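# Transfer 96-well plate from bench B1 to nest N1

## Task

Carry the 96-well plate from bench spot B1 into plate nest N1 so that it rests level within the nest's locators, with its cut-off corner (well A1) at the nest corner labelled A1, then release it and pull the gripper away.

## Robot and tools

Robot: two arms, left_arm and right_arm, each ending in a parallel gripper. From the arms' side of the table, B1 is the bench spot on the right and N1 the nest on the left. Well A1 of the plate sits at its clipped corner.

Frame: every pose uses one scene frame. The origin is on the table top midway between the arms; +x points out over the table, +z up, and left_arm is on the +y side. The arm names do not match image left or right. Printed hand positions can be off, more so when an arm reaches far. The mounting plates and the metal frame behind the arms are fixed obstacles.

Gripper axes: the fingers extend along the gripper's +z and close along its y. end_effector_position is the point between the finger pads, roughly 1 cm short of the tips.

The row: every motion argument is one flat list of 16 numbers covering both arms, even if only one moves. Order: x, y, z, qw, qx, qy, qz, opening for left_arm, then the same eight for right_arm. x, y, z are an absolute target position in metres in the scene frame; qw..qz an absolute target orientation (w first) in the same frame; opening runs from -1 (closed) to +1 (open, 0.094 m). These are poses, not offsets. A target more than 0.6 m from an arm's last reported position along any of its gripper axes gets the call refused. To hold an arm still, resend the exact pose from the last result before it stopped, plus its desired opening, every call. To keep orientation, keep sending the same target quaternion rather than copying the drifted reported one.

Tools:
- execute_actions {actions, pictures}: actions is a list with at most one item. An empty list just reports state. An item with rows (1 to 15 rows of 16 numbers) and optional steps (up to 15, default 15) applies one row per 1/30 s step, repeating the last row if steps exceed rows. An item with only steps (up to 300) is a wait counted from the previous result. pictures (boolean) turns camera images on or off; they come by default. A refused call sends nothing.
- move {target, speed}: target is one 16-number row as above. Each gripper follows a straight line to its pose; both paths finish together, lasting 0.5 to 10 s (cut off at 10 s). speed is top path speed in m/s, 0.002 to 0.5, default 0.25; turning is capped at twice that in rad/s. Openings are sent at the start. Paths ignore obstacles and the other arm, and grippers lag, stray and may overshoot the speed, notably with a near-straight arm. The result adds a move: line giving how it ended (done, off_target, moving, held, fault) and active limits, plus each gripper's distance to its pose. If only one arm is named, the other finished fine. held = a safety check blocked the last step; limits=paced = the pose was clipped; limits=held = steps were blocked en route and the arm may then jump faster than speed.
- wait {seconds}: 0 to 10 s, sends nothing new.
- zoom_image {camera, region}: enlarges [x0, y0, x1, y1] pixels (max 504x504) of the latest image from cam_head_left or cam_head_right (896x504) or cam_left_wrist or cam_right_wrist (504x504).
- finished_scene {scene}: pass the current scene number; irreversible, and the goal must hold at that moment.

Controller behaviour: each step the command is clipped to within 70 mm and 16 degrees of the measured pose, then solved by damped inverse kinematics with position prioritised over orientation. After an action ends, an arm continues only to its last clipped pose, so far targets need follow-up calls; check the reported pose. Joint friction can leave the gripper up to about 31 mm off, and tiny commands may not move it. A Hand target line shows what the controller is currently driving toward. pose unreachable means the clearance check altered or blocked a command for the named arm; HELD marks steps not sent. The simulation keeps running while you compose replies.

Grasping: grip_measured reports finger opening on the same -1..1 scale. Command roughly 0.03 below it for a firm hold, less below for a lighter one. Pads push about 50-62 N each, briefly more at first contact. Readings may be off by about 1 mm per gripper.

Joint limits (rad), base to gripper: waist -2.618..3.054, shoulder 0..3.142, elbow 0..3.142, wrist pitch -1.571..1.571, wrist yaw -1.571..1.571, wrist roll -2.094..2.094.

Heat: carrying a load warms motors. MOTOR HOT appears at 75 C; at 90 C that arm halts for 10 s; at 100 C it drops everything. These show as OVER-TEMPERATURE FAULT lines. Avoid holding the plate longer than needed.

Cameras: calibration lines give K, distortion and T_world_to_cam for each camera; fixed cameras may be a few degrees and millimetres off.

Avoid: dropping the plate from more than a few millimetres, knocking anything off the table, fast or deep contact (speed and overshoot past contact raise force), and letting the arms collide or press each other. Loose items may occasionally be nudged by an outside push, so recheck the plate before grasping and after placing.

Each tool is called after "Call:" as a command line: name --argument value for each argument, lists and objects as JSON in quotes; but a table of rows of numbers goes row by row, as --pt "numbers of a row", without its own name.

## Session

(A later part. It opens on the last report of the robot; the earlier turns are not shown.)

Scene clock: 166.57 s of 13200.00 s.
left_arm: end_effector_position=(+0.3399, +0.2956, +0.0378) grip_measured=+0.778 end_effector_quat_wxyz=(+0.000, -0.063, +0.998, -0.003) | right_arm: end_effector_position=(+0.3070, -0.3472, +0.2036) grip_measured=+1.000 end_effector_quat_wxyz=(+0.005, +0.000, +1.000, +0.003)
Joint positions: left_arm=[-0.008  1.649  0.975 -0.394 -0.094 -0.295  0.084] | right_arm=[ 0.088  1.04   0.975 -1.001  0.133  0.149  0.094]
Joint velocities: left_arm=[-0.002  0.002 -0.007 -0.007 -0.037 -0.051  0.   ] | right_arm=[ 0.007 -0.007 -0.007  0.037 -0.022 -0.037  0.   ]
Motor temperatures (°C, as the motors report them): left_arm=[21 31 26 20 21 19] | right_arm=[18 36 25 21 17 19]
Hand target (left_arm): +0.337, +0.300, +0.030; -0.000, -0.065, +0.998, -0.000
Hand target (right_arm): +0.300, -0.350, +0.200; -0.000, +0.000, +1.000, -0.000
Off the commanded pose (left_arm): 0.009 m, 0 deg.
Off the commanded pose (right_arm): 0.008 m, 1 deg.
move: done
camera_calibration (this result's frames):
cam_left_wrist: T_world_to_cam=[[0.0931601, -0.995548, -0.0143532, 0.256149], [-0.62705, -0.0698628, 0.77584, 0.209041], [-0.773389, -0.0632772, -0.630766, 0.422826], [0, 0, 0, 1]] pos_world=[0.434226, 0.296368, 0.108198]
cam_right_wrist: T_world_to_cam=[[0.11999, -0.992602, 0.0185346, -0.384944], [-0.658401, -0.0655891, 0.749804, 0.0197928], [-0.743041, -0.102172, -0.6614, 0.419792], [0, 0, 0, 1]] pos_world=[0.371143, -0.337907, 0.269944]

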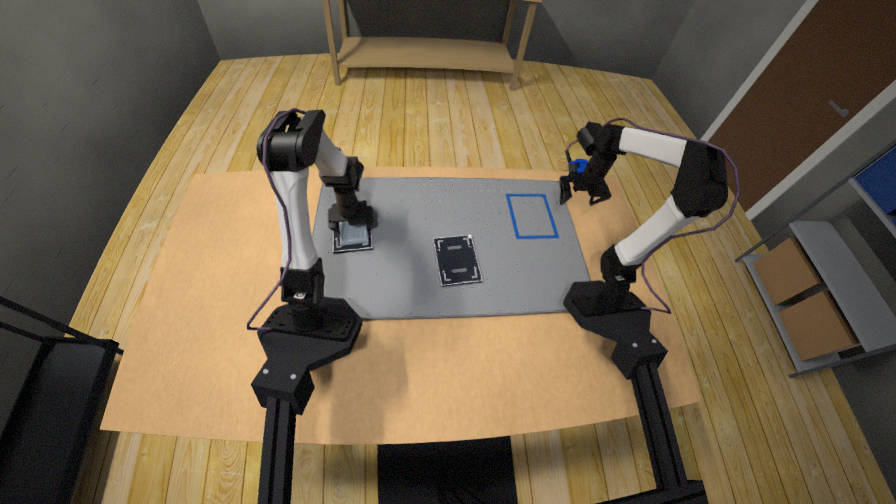

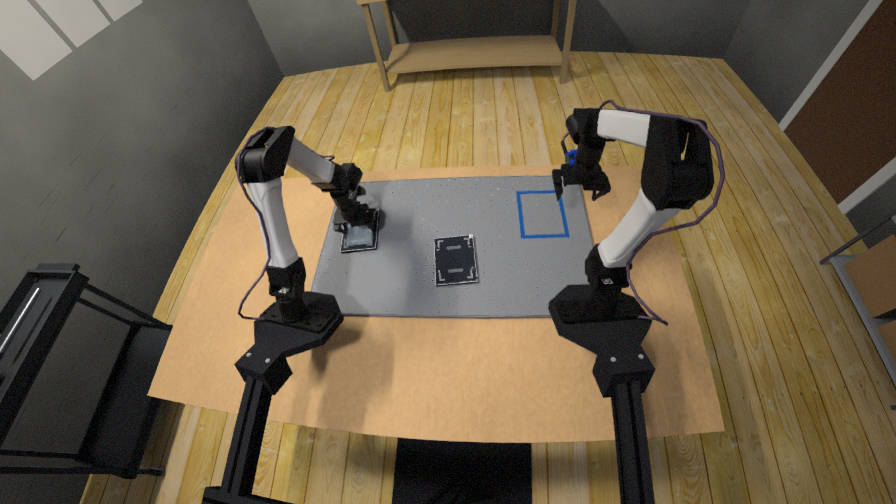

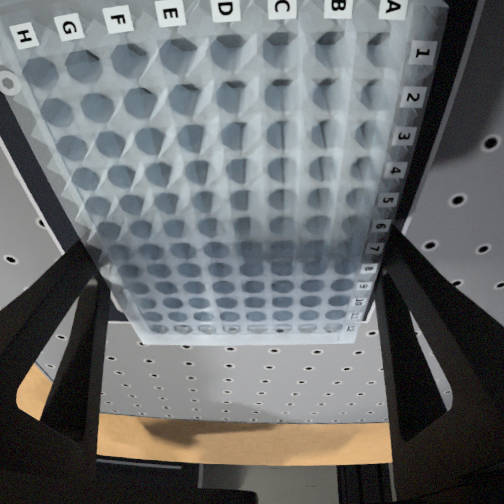

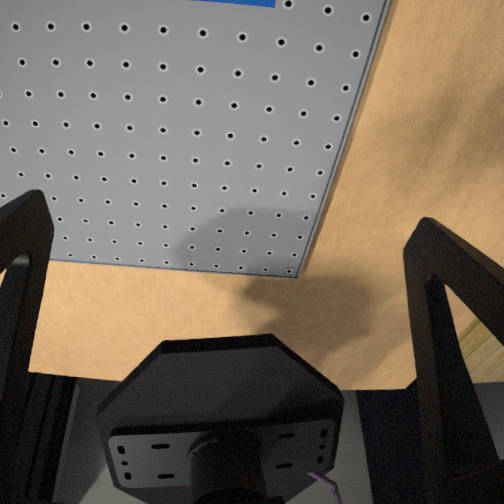

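Call:
move --target '[0.36,0.34,0.10,0,-0.065,0.998,0,0.70,0.30,-0.35,0.2,0,0,1,0,1]' --speed 0.05

Call:
move --target '[0.337,0.3045,0.09,0,-0.065,0.998,0,0.70,0.30,-0.35,0.2,0,0,1,0,1]' --speed 0.03

Scene clock: 171.63 s of 13200.00 s.
left_arm: end_effector_position=(+0.3541, +0.3385, +0.0909) grip_measured=+0.778 end_effector_quat_wxyz=(-0.008, -0.066, +0.998, +0.003) | right_arm: end_effector_position=(+0.3070, -0.3472, +0.2036) grip_measured=+1.000 end_effector_quat_wxyz=(+0.005, +0.000, +1.000, +0.003)
Joint positions: left_arm=[ 0.123  1.523  1.078 -0.635 -0.039 -0.187  0.084] | right_arm=[ 0.088  1.04   0.975 -1.001  0.133  0.149  0.094]
Joint velocities: left_arm=[ 0.002 -0.012  0.002  0.007 -0.081 -0.051  0.001] | right_arm=[-0.002  0.002 -0.022 -0.037  0.037 -0.095  0.   ]
Motor temperatures (°C, as the motors report them): left_arm=[21 32 26 20 21 19] | right_arm=[18 36 25 21 17 19]
Hand target (left_arm): +0.361, +0.340, +0.100; +0.001, -0.065, +0.998, -0.001
Hand target (right_arm): +0.300, -0.350, +0.200; -0.000, +0.000, +1.000, -0.000
Off the commanded pose (left_arm): 0.011 m, 1 deg.
Off the commanded pose (right_arm): 0.008 m, 1 deg.
move: off_target (left_arm)
camera_calibration (this result's frames):
cam_left_wrist: T_world_to_cam=[[0.0985646, -0.994768, -0.0268659, 0.297291], [-0.612259, -0.081903, 0.786404, 0.177687], [-0.78449, -0.0610627, -0.617128, 0.471944], [0, 0, 0, 1]] pos_world=[0.449723, 0.339107, 0.159504]
cam_right_wrist: T_world_to_cam=[[0.11999, -0.992602, 0.0185346, -0.384944], [-0.658401, -0.0655891, 0.749804, 0.0197928], [-0.743041, -0.102172, -0.6614, 0.419792], [0, 0, 0, 1]] pos_world=[0.371143, -0.337907, 0.269944]

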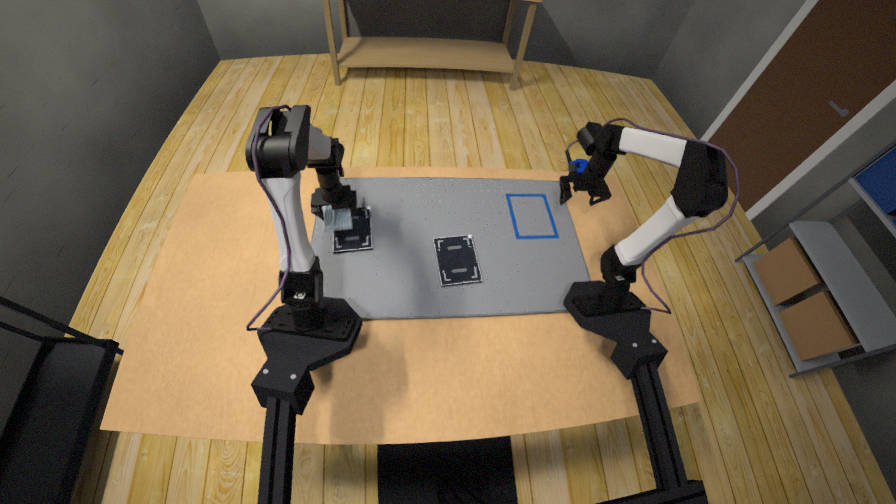

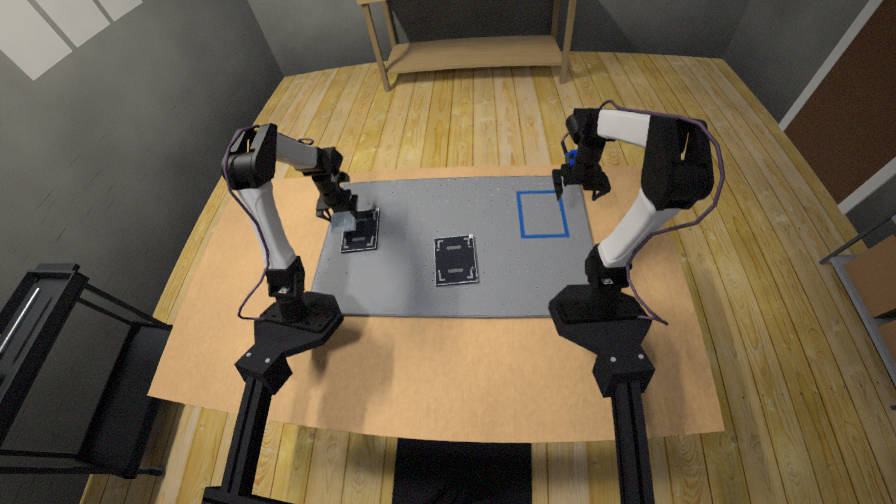

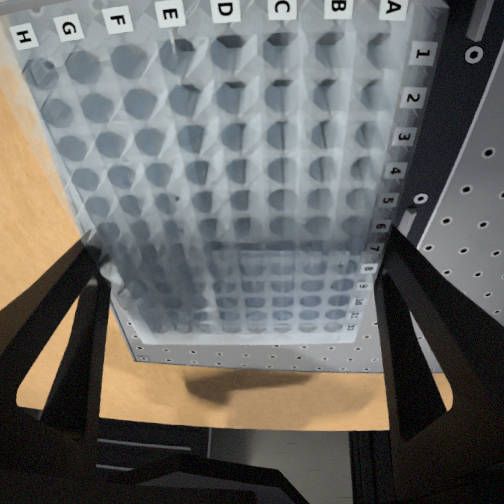

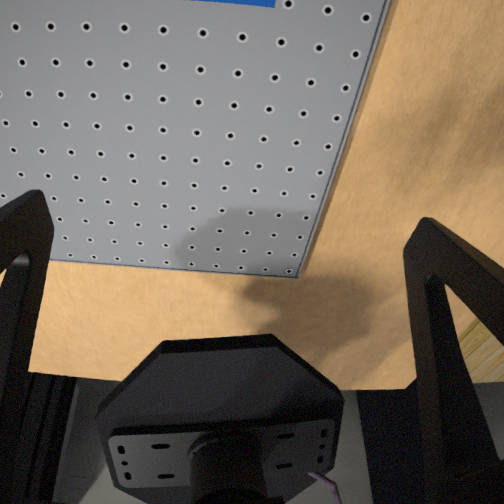

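Scene clock: 173.17 s of 13200.00 s.
left_arm: end_effector_position=(+0.3351, +0.3058, +0.0873) grip_measured=+0.778 end_effector_quat_wxyz=(-0.014, -0.062, +0.998, -0.000) | right_arm: end_effector_position=(+0.3070, -0.3472, +0.2036) grip_measured=+1.000 end_effector_quat_wxyz=(+0.005, +0.000, +1.000, +0.003)
Joint positions: left_arm=[ 0.008  1.5    1.012 -0.607 -0.086 -0.281  0.084] | right_arm=[ 0.088  1.04   0.975 -1.001  0.133  0.149  0.094]
Joint velocities: left_arm=[ 0.027  0.002 -0.012  0.051  0.022 -0.066  0.   ] | right_arm=[-0.017 -0.017 -0.012 -0.051  0.022 -0.022  0.   ]
Motor temperatures (°C, as the motors report them): left_arm=[21 32 26 20 21 19] | right_arm=[18 36 25 21 17 19]
Hand target (left_arm): +0.337, +0.305, +0.090; -0.001, -0.065, +0.998, +0.000
Hand target (right_arm): +0.300, -0.350, +0.200; -0.000, +0.000, +1.000, -0.000
Off the commanded pose (left_arm): 0.004 m, 2 deg.
Off the commanded pose (right_arm): 0.008 m, 1 deg.
move: done
camera_calibration (this result's frames):
cam_left_wrist: T_world_to_cam=[[0.0900135, -0.995717, -0.0210816, 0.269224], [-0.605033, -0.0714846, 0.792985, 0.16005], [-0.791096, -0.0586243, -0.608876, 0.453585], [0, 0, 0, 1]] pos_world=[0.431431, 0.306103, 0.154936]
cam_right_wrist: T_world_to_cam=[[0.11999, -0.992602, 0.0185346, -0.384944], [-0.658401, -0.0655891, 0.749804, 0.0197928], [-0.743041, -0.102172, -0.6614, 0.419792], [0, 0, 0, 1]] pos_world=[0.371143, -0.337907, 0.269944]

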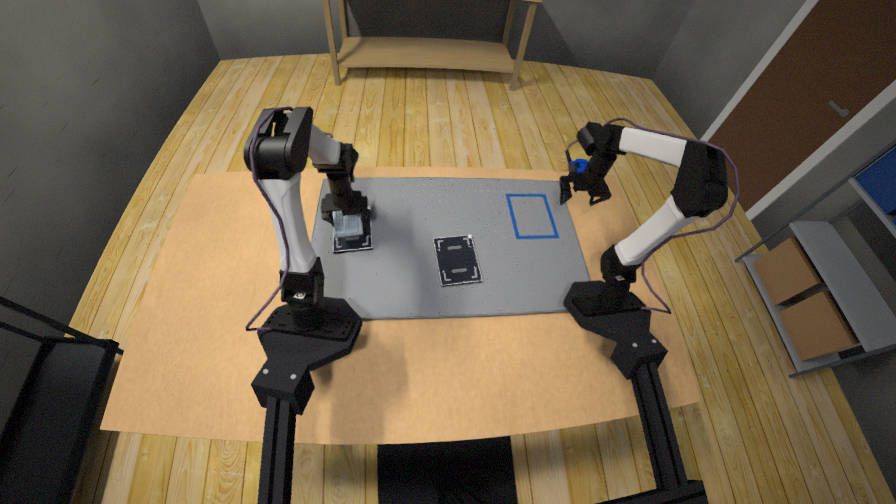

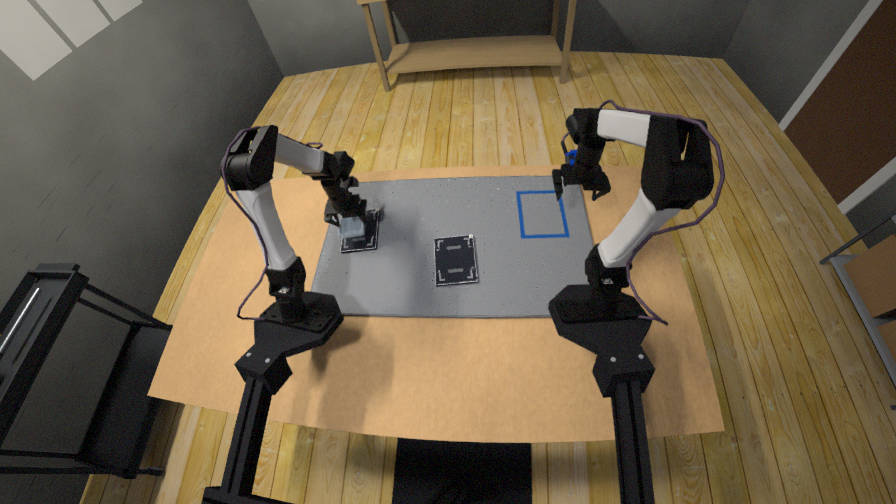

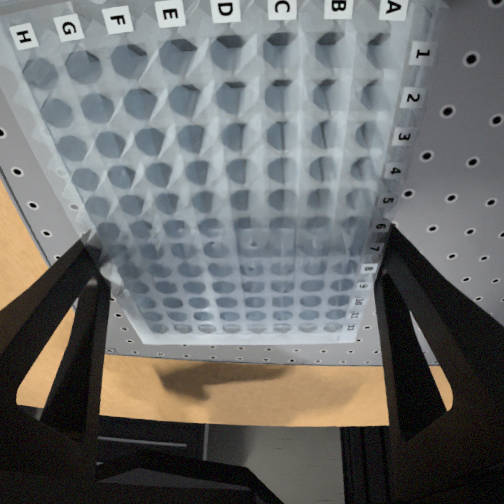

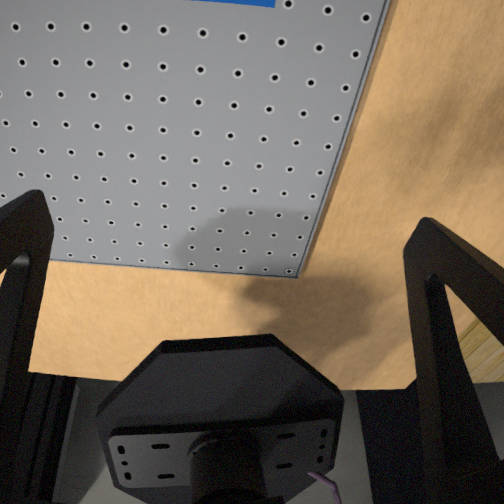

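Call:
move --target '[0.36,0.34,0.10,0,-0.065,0.998,0,0.70,0.30,-0.35,0.2,0,0,1,0,1]' --speed 0.05

Call:
move --target '[0.337,0.3033,0.09,0,-0.065,0.998,0,0.70,0.30,-0.35,0.2,0,0,1,0,1]' --speed 0.03

Call:
move --target '[0.337,0.3033,0.022,0,-0.065,0.998,0,0.70,0.30,-0.35,0.2,0,0,1,0,1]' --speed 0.025

Call:
zoom_image --camera "cam_head_left" --region '[300,180,410,270]'

Call:
zoom_image --camera "cam_head_right" --region '[310,180,420,270]'

Scene clock: 178.50 s of 13200.00 s.
left_arm: end_effector_position=(+0.3580, +0.3390, +0.0973) grip_measured=+0.778 end_effector_quat_wxyz=(+0.004, -0.068, +0.998, +0.002) | right_arm: end_effector_position=(+0.3070, -0.3472, +0.2036) grip_measured=+1.000 end_effector_quat_wxyz=(+0.005, +0.000, +1.000, +0.003)
Joint positions: left_arm=[ 0.124  1.5    1.076 -0.632 -0.041 -0.19   0.084] | right_arm=[ 0.088  1.04   0.975 -1.001  0.133  0.149  0.094]
Joint velocities: left_arm=[-0.002  0.012 -0.002 -0.066  0.022 -0.022 -0.   ] | right_arm=[-0.017 -0.002 -0.002 -0.081 -0.066  0.037  0.   ]
Motor temperatures (°C, as the motors report them): left_arm=[21 32 26 20 21 19] | right_arm=[18 36 25 21 17 19]
Hand target (left_arm): +0.360, +0.340, +0.100; +0.001, -0.065, +0.998, -0.001
Hand target (right_arm): +0.300, -0.350, +0.200; -0.000, +0.000, +1.000, -0.000
Off the commanded pose (left_arm): 0.004 m, 1 deg.
Off the commanded pose (right_arm): 0.008 m, 1 deg.
After step 90, 1.20 s passed at rest.
move: done
camera_calibration (this result's frames):
cam_left_wrist: T_world_to_cam=[[0.103404, -0.994319, -0.0252379, 0.295527], [-0.630676, -0.0851655, 0.771359, 0.184206], [-0.769126, -0.0638443, -0.6359, 0.476256], [0, 0, 0, 1]] pos_world=[0.451917, 0.339942, 0.168221]
cam_right_wrist: T_world_to_cam=[[0.11999, -0.992602, 0.0185346, -0.384944], [-0.658401, -0.0655891, 0.749804, 0.0197928], [-0.743041, -0.102172, -0.6614, 0.419792], [0, 0, 0, 1]] pos_world=[0.371143, -0.337907, 0.269944]

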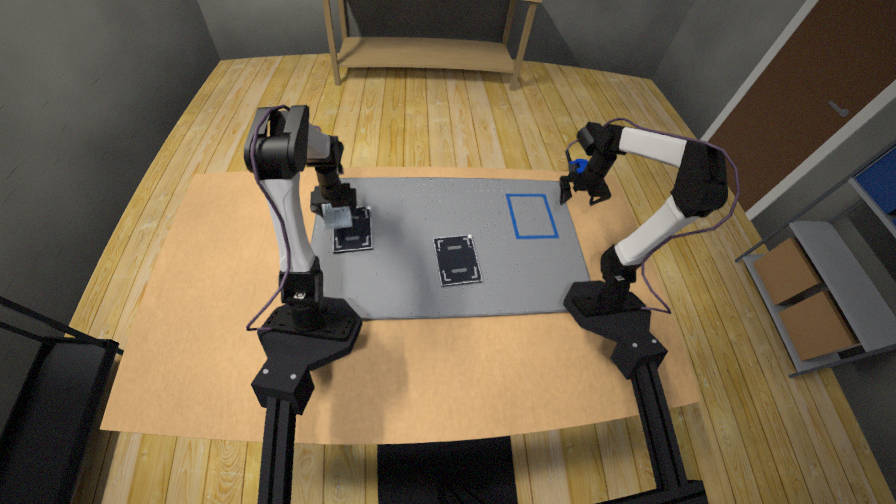

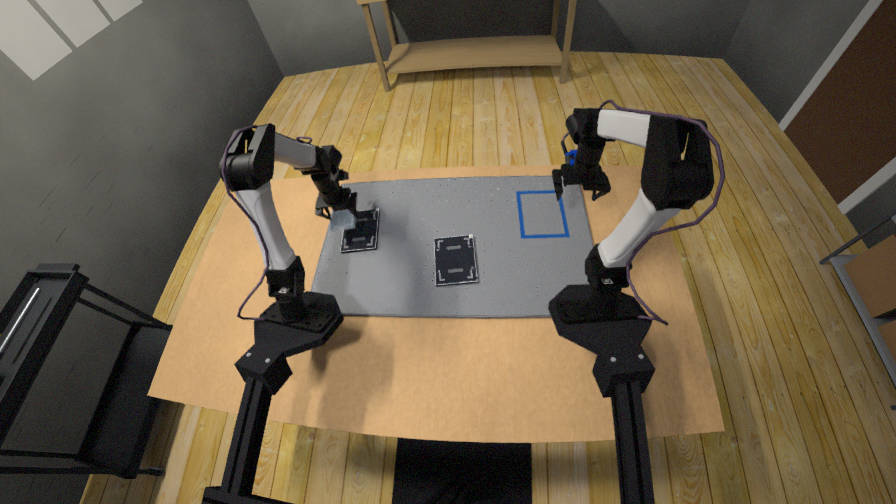

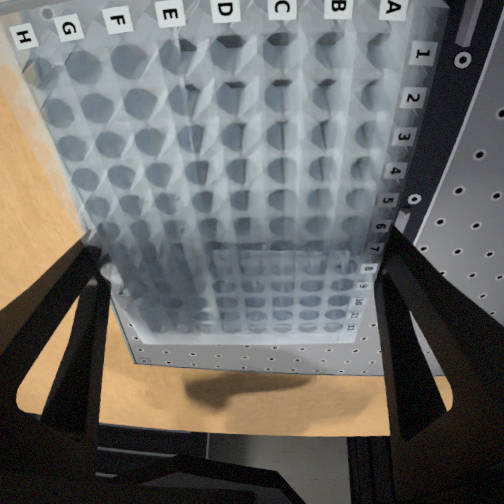

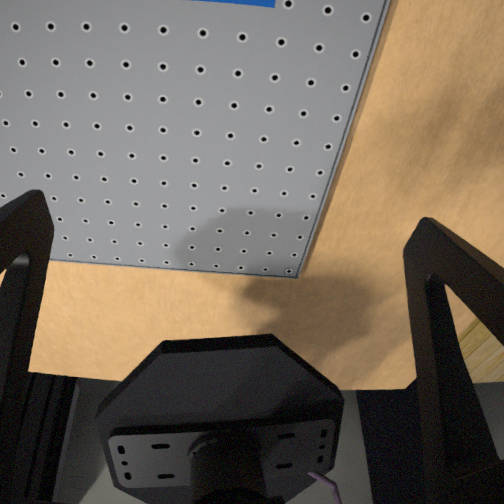

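Scene clock: 180.17 s of 13200.00 s.
left_arm: end_effector_position=(+0.3352, +0.3047, +0.0876) grip_measured=+0.778 end_effector_quat_wxyz=(-0.013, -0.062, +0.998, +0.000) | right_arm: end_effector_position=(+0.3070, -0.3472, +0.2036) grip_measured=+1.000 end_effector_quat_wxyz=(+0.005, +0.000, +1.000, +0.003)
Joint positions: left_arm=[ 0.003  1.5    1.012 -0.607 -0.089 -0.286  0.084] | right_arm=[ 0.088  1.04   0.975 -1.001  0.133  0.149  0.094]
Joint velocities: left_arm=[ 0.002 -0.017  0.002  0.007 -0.007  0.066  0.001] | right_arm=[-0.002  0.002 -0.007  0.037  0.022 -0.022  0.   ]
Motor temperatures (°C, as the motors report them): left_arm=[21 32 26 20 21 19] | right_arm=[18 36 25 21 17 19]
Hand target (left_arm): +0.337, +0.303, +0.090; -0.001, -0.065, +0.998, +0.001
Hand target (right_arm): +0.300, -0.350, +0.200; -0.000, +0.000, +1.000, -0.000
Off the commanded pose (left_arm): 0.003 m, 2 deg.
Off the commanded pose (right_arm): 0.008 m, 1 deg.
move: done
camera_calibration (this result's frames):
cam_left_wrist: T_world_to_cam=[[0.0906096, -0.995649, -0.0217461, 0.267936], [-0.605983, -0.0724498, 0.792172, 0.160488], [-0.7903, -0.0586006, -0.609911, 0.453603], [0, 0, 0, 1]] pos_world=[0.431459, 0.304979, 0.15535]
cam_right_wrist: T_world_to_cam=[[0.11999, -0.992602, 0.0185346, -0.384944], [-0.658401, -0.0655891, 0.749804, 0.0197928], [-0.743041, -0.102172, -0.6614, 0.419792], [0, 0, 0, 1]] pos_world=[0.371143, -0.337907, 0.269944]

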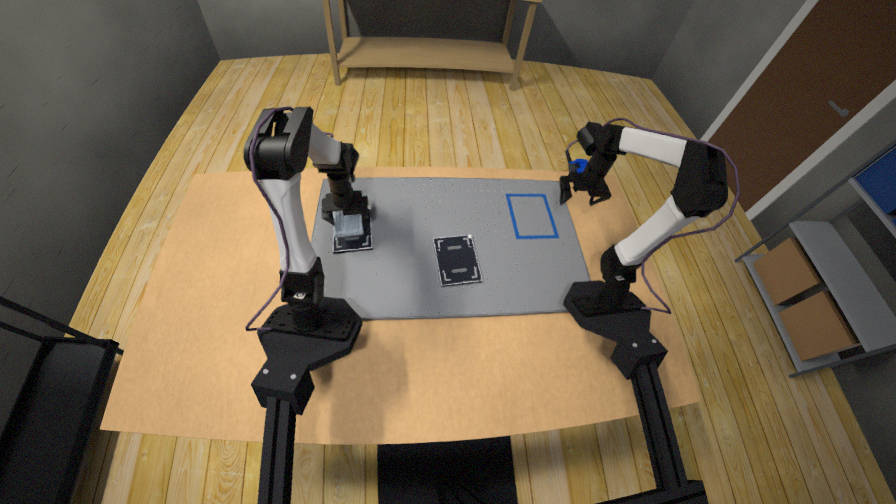

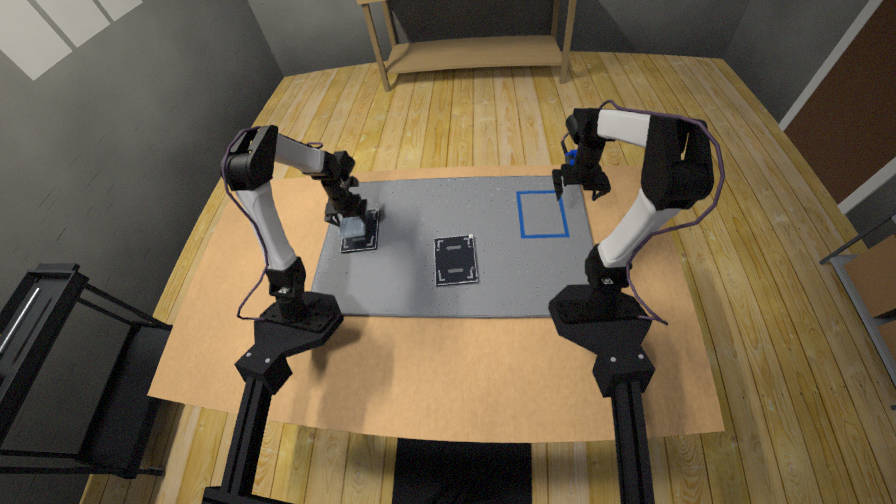

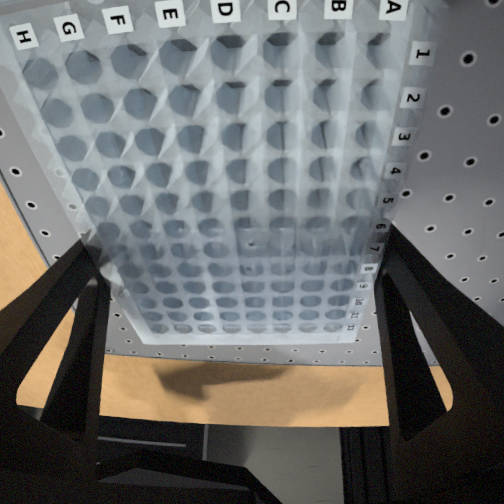

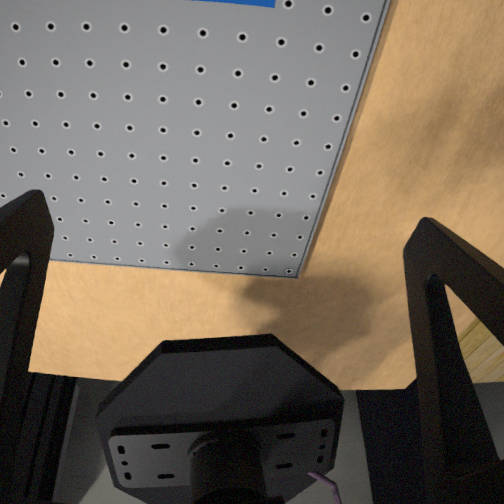

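Scene clock: 183.03 s of 13200.00 s.
left_arm: end_effector_position=(+0.3398, +0.2991, +0.0362) grip_measured=+0.778 end_effector_quat_wxyz=(-0.001, -0.062, +0.998, -0.002) | right_arm: end_effector_position=(+0.3070, -0.3472, +0.2036) grip_measured=+1.000 end_effector_quat_wxyz=(+0.005, +0.000, +1.000, +0.003)
Joint positions: left_arm=[ 0.003  1.653  0.974 -0.391 -0.089 -0.284  0.084] | right_arm=[ 0.088  1.04   0.975 -1.001  0.133  0.149  0.094]
Joint velocities: left_arm=[-0.032 -0.012 -0.007  0.022 -0.007  0.022 -0.   ] | right_arm=[-0.017 -0.012 -0.012  0.051 -0.007  0.022  0.   ]
Motor temperatures (°C, as the motors report them): left_arm=[20 32 26 20 21 19] | right_arm=[18 36 25 21 17 19]
Hand target (left_arm): +0.336, +0.303, +0.022; -0.001, -0.065, +0.998, -0.000
Hand target (right_arm): +0.300, -0.350, +0.200; -0.000, +0.000, +1.000, -0.000
Off the commanded pose (left_arm): 0.015 m, 0 deg.
Off the commanded pose (right_arm): 0.008 m, 1 deg.
move: off_target (left_arm)
camera_calibration (this result's frames):
cam_left_wrist: T_world_to_cam=[[0.0918653, -0.995643, -0.0159657, 0.260223], [-0.625106, -0.0701425, 0.777382, 0.209886], [-0.775115, -0.0614342, -0.628826, 0.421862], [0, 0, 0, 1]] pos_world=[0.434287, 0.299728, 0.106271]
cam_right_wrist: T_world_to_cam=[[0.11999, -0.992602, 0.0185346, -0.384944], [-0.658401, -0.0655891, 0.749804, 0.0197928], [-0.743041, -0.102172, -0.6614, 0.419792], [0, 0, 0, 1]] pos_world=[0.371143, -0.337907, 0.269944]

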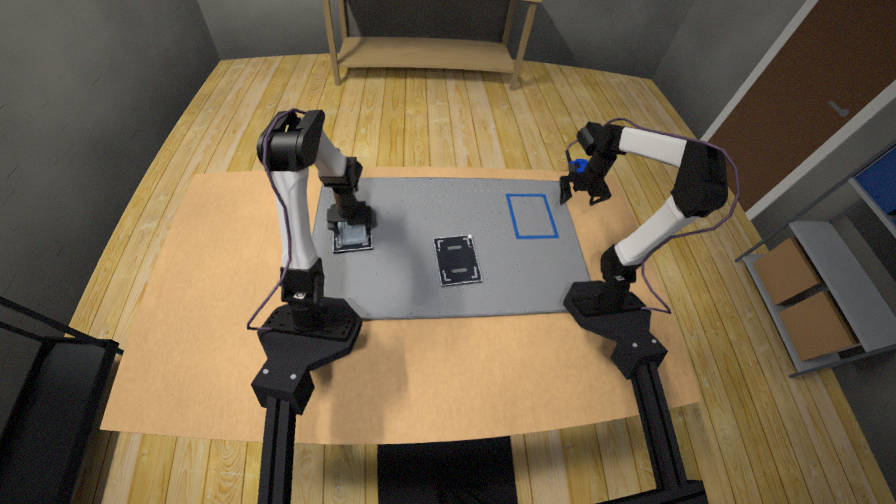

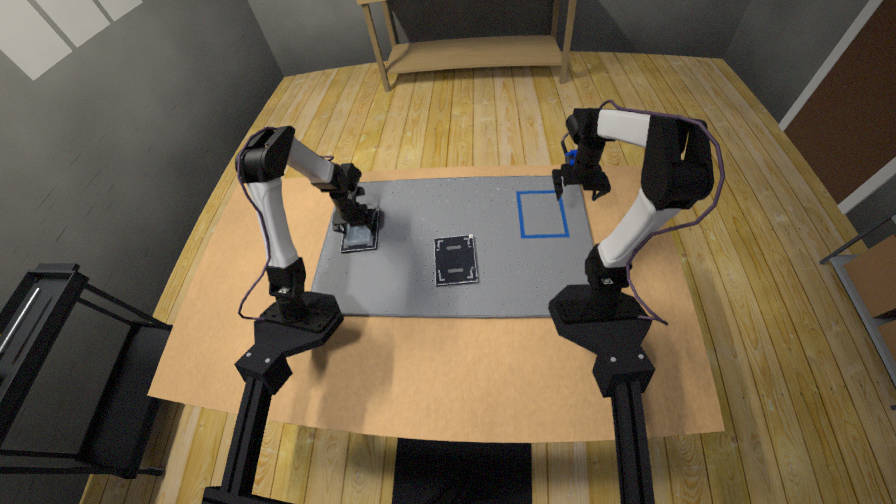

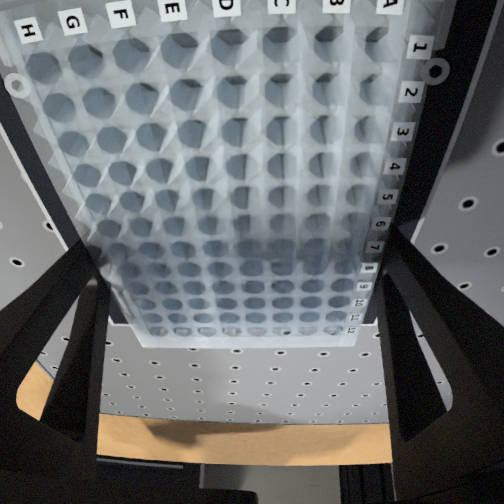

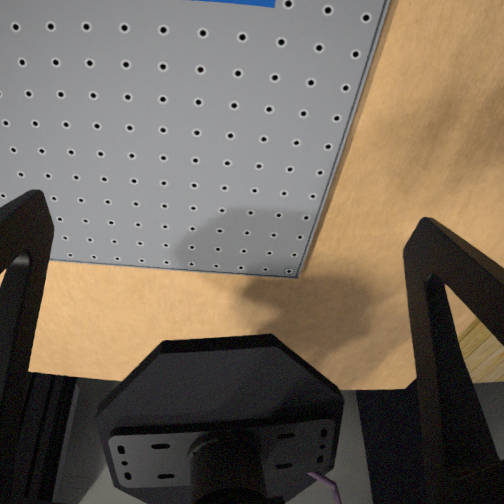

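Region (300, 180, 410, 270) of cam_head_left's 896x504 image, scaled by 4.582, with more detail than that image has; it fills the top 412 rows of this view, and the rest is white.

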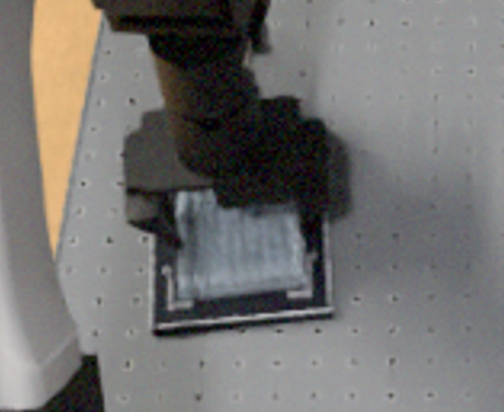

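Region (310, 180, 420, 270) of cam_head_right's 896x504 image, scaled by 4.582, with more detail than that image has; it fills the top 412 rows of this view, and the rest is white.

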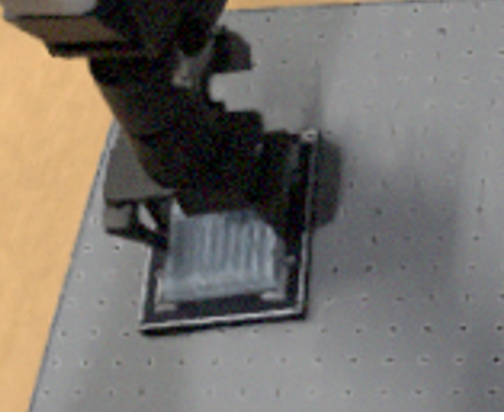

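Call:
move --target '[0.345,0.3033,0.024,0,-0.065,0.998,0,0.70,0.30,-0.35,0.2,0,0,1,0,1]' --speed 0.005

Scene clock: 188.27 s of 13200.00 s.
left_arm: end_effector_position=(+0.3392, +0.2993, +0.0358) grip_measured=+0.778 end_effector_quat_wxyz=(-0.002, -0.062, +0.998, -0.002) | right_arm: end_effector_position=(+0.3070, -0.3472, +0.2036) grip_measured=+1.000 end_effector_quat_wxyz=(+0.005, +0.000, +1.000, +0.003)
Joint positions: left_arm=[ 0.003  1.654  0.974 -0.392 -0.089 -0.283  0.084] | right_arm=[ 0.088  1.04   0.975 -1.001  0.133  0.149  0.094]
Joint velocities: left_arm=[ 0.002  0.012  0.007 -0.051 -0.037  0.022 -0.   ] | right_arm=[ 0.007 -0.022 -0.017 -0.022  0.037 -0.081  0.   ]
Motor temperatures (°C, as the motors report them): left_arm=[20 31 26 20 21 19] | right_arm=[18 36 25 21 17 19]
Hand target (left_arm): +0.344, +0.303, +0.024; -0.000, -0.065, +0.998, -0.000
Hand target (right_arm): +0.300, -0.350, +0.200; -0.000, +0.000, +1.000, -0.000
Off the commanded pose (left_arm): 0.014 m, 0 deg.
Off the commanded pose (right_arm): 0.008 m, 1 deg.
move: off_target (left_arm)
camera_calibration (this result's frames):
cam_left_wrist: T_world_to_cam=[[0.0908069, -0.995728, -0.0167132, 0.260878], [-0.62343, -0.0699258, 0.778746, 0.20916], [-0.776588, -0.060296, -0.627116, 0.42135], [0, 0, 0, 1]] pos_world=[0.433923, 0.299795, 0.105713]
cam_right_wrist: T_world_to_cam=[[0.11999, -0.992602, 0.0185346, -0.384944], [-0.658401, -0.0655891, 0.749804, 0.0197928], [-0.743041, -0.102172, -0.6614, 0.419792], [0, 0, 0, 1]] pos_world=[0.371143, -0.337907, 0.269944]

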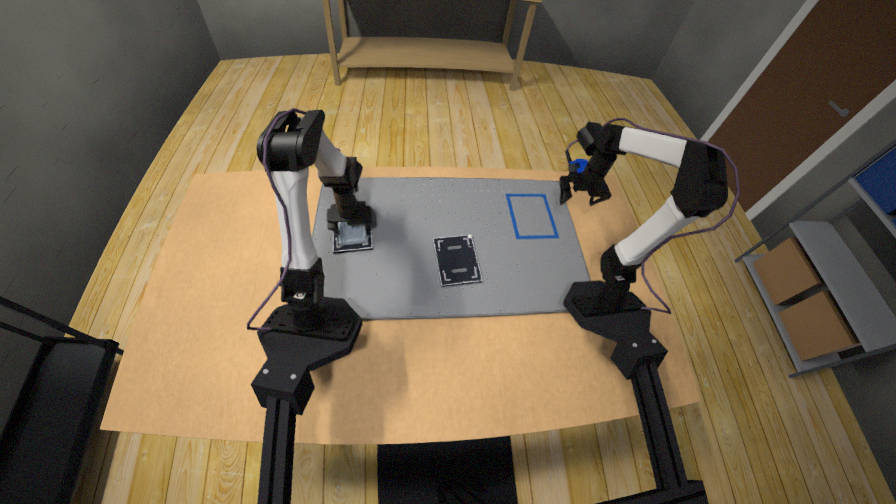

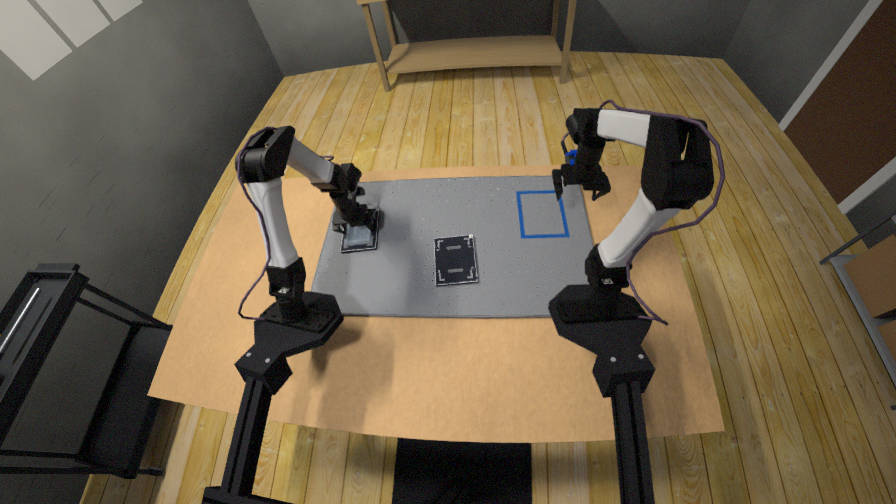

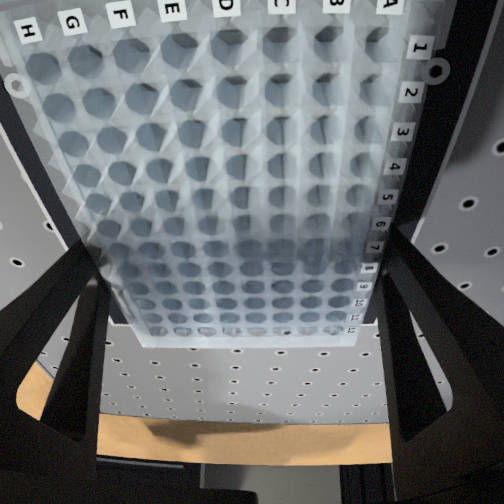

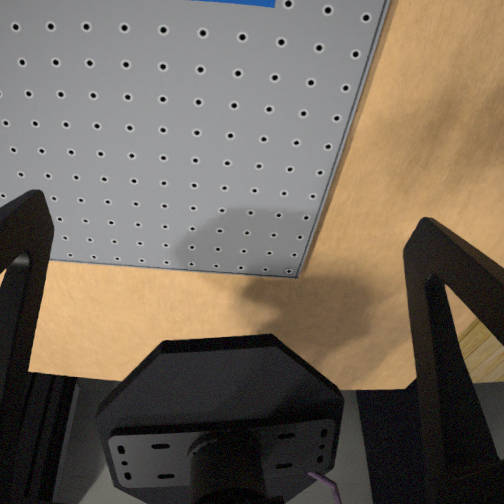

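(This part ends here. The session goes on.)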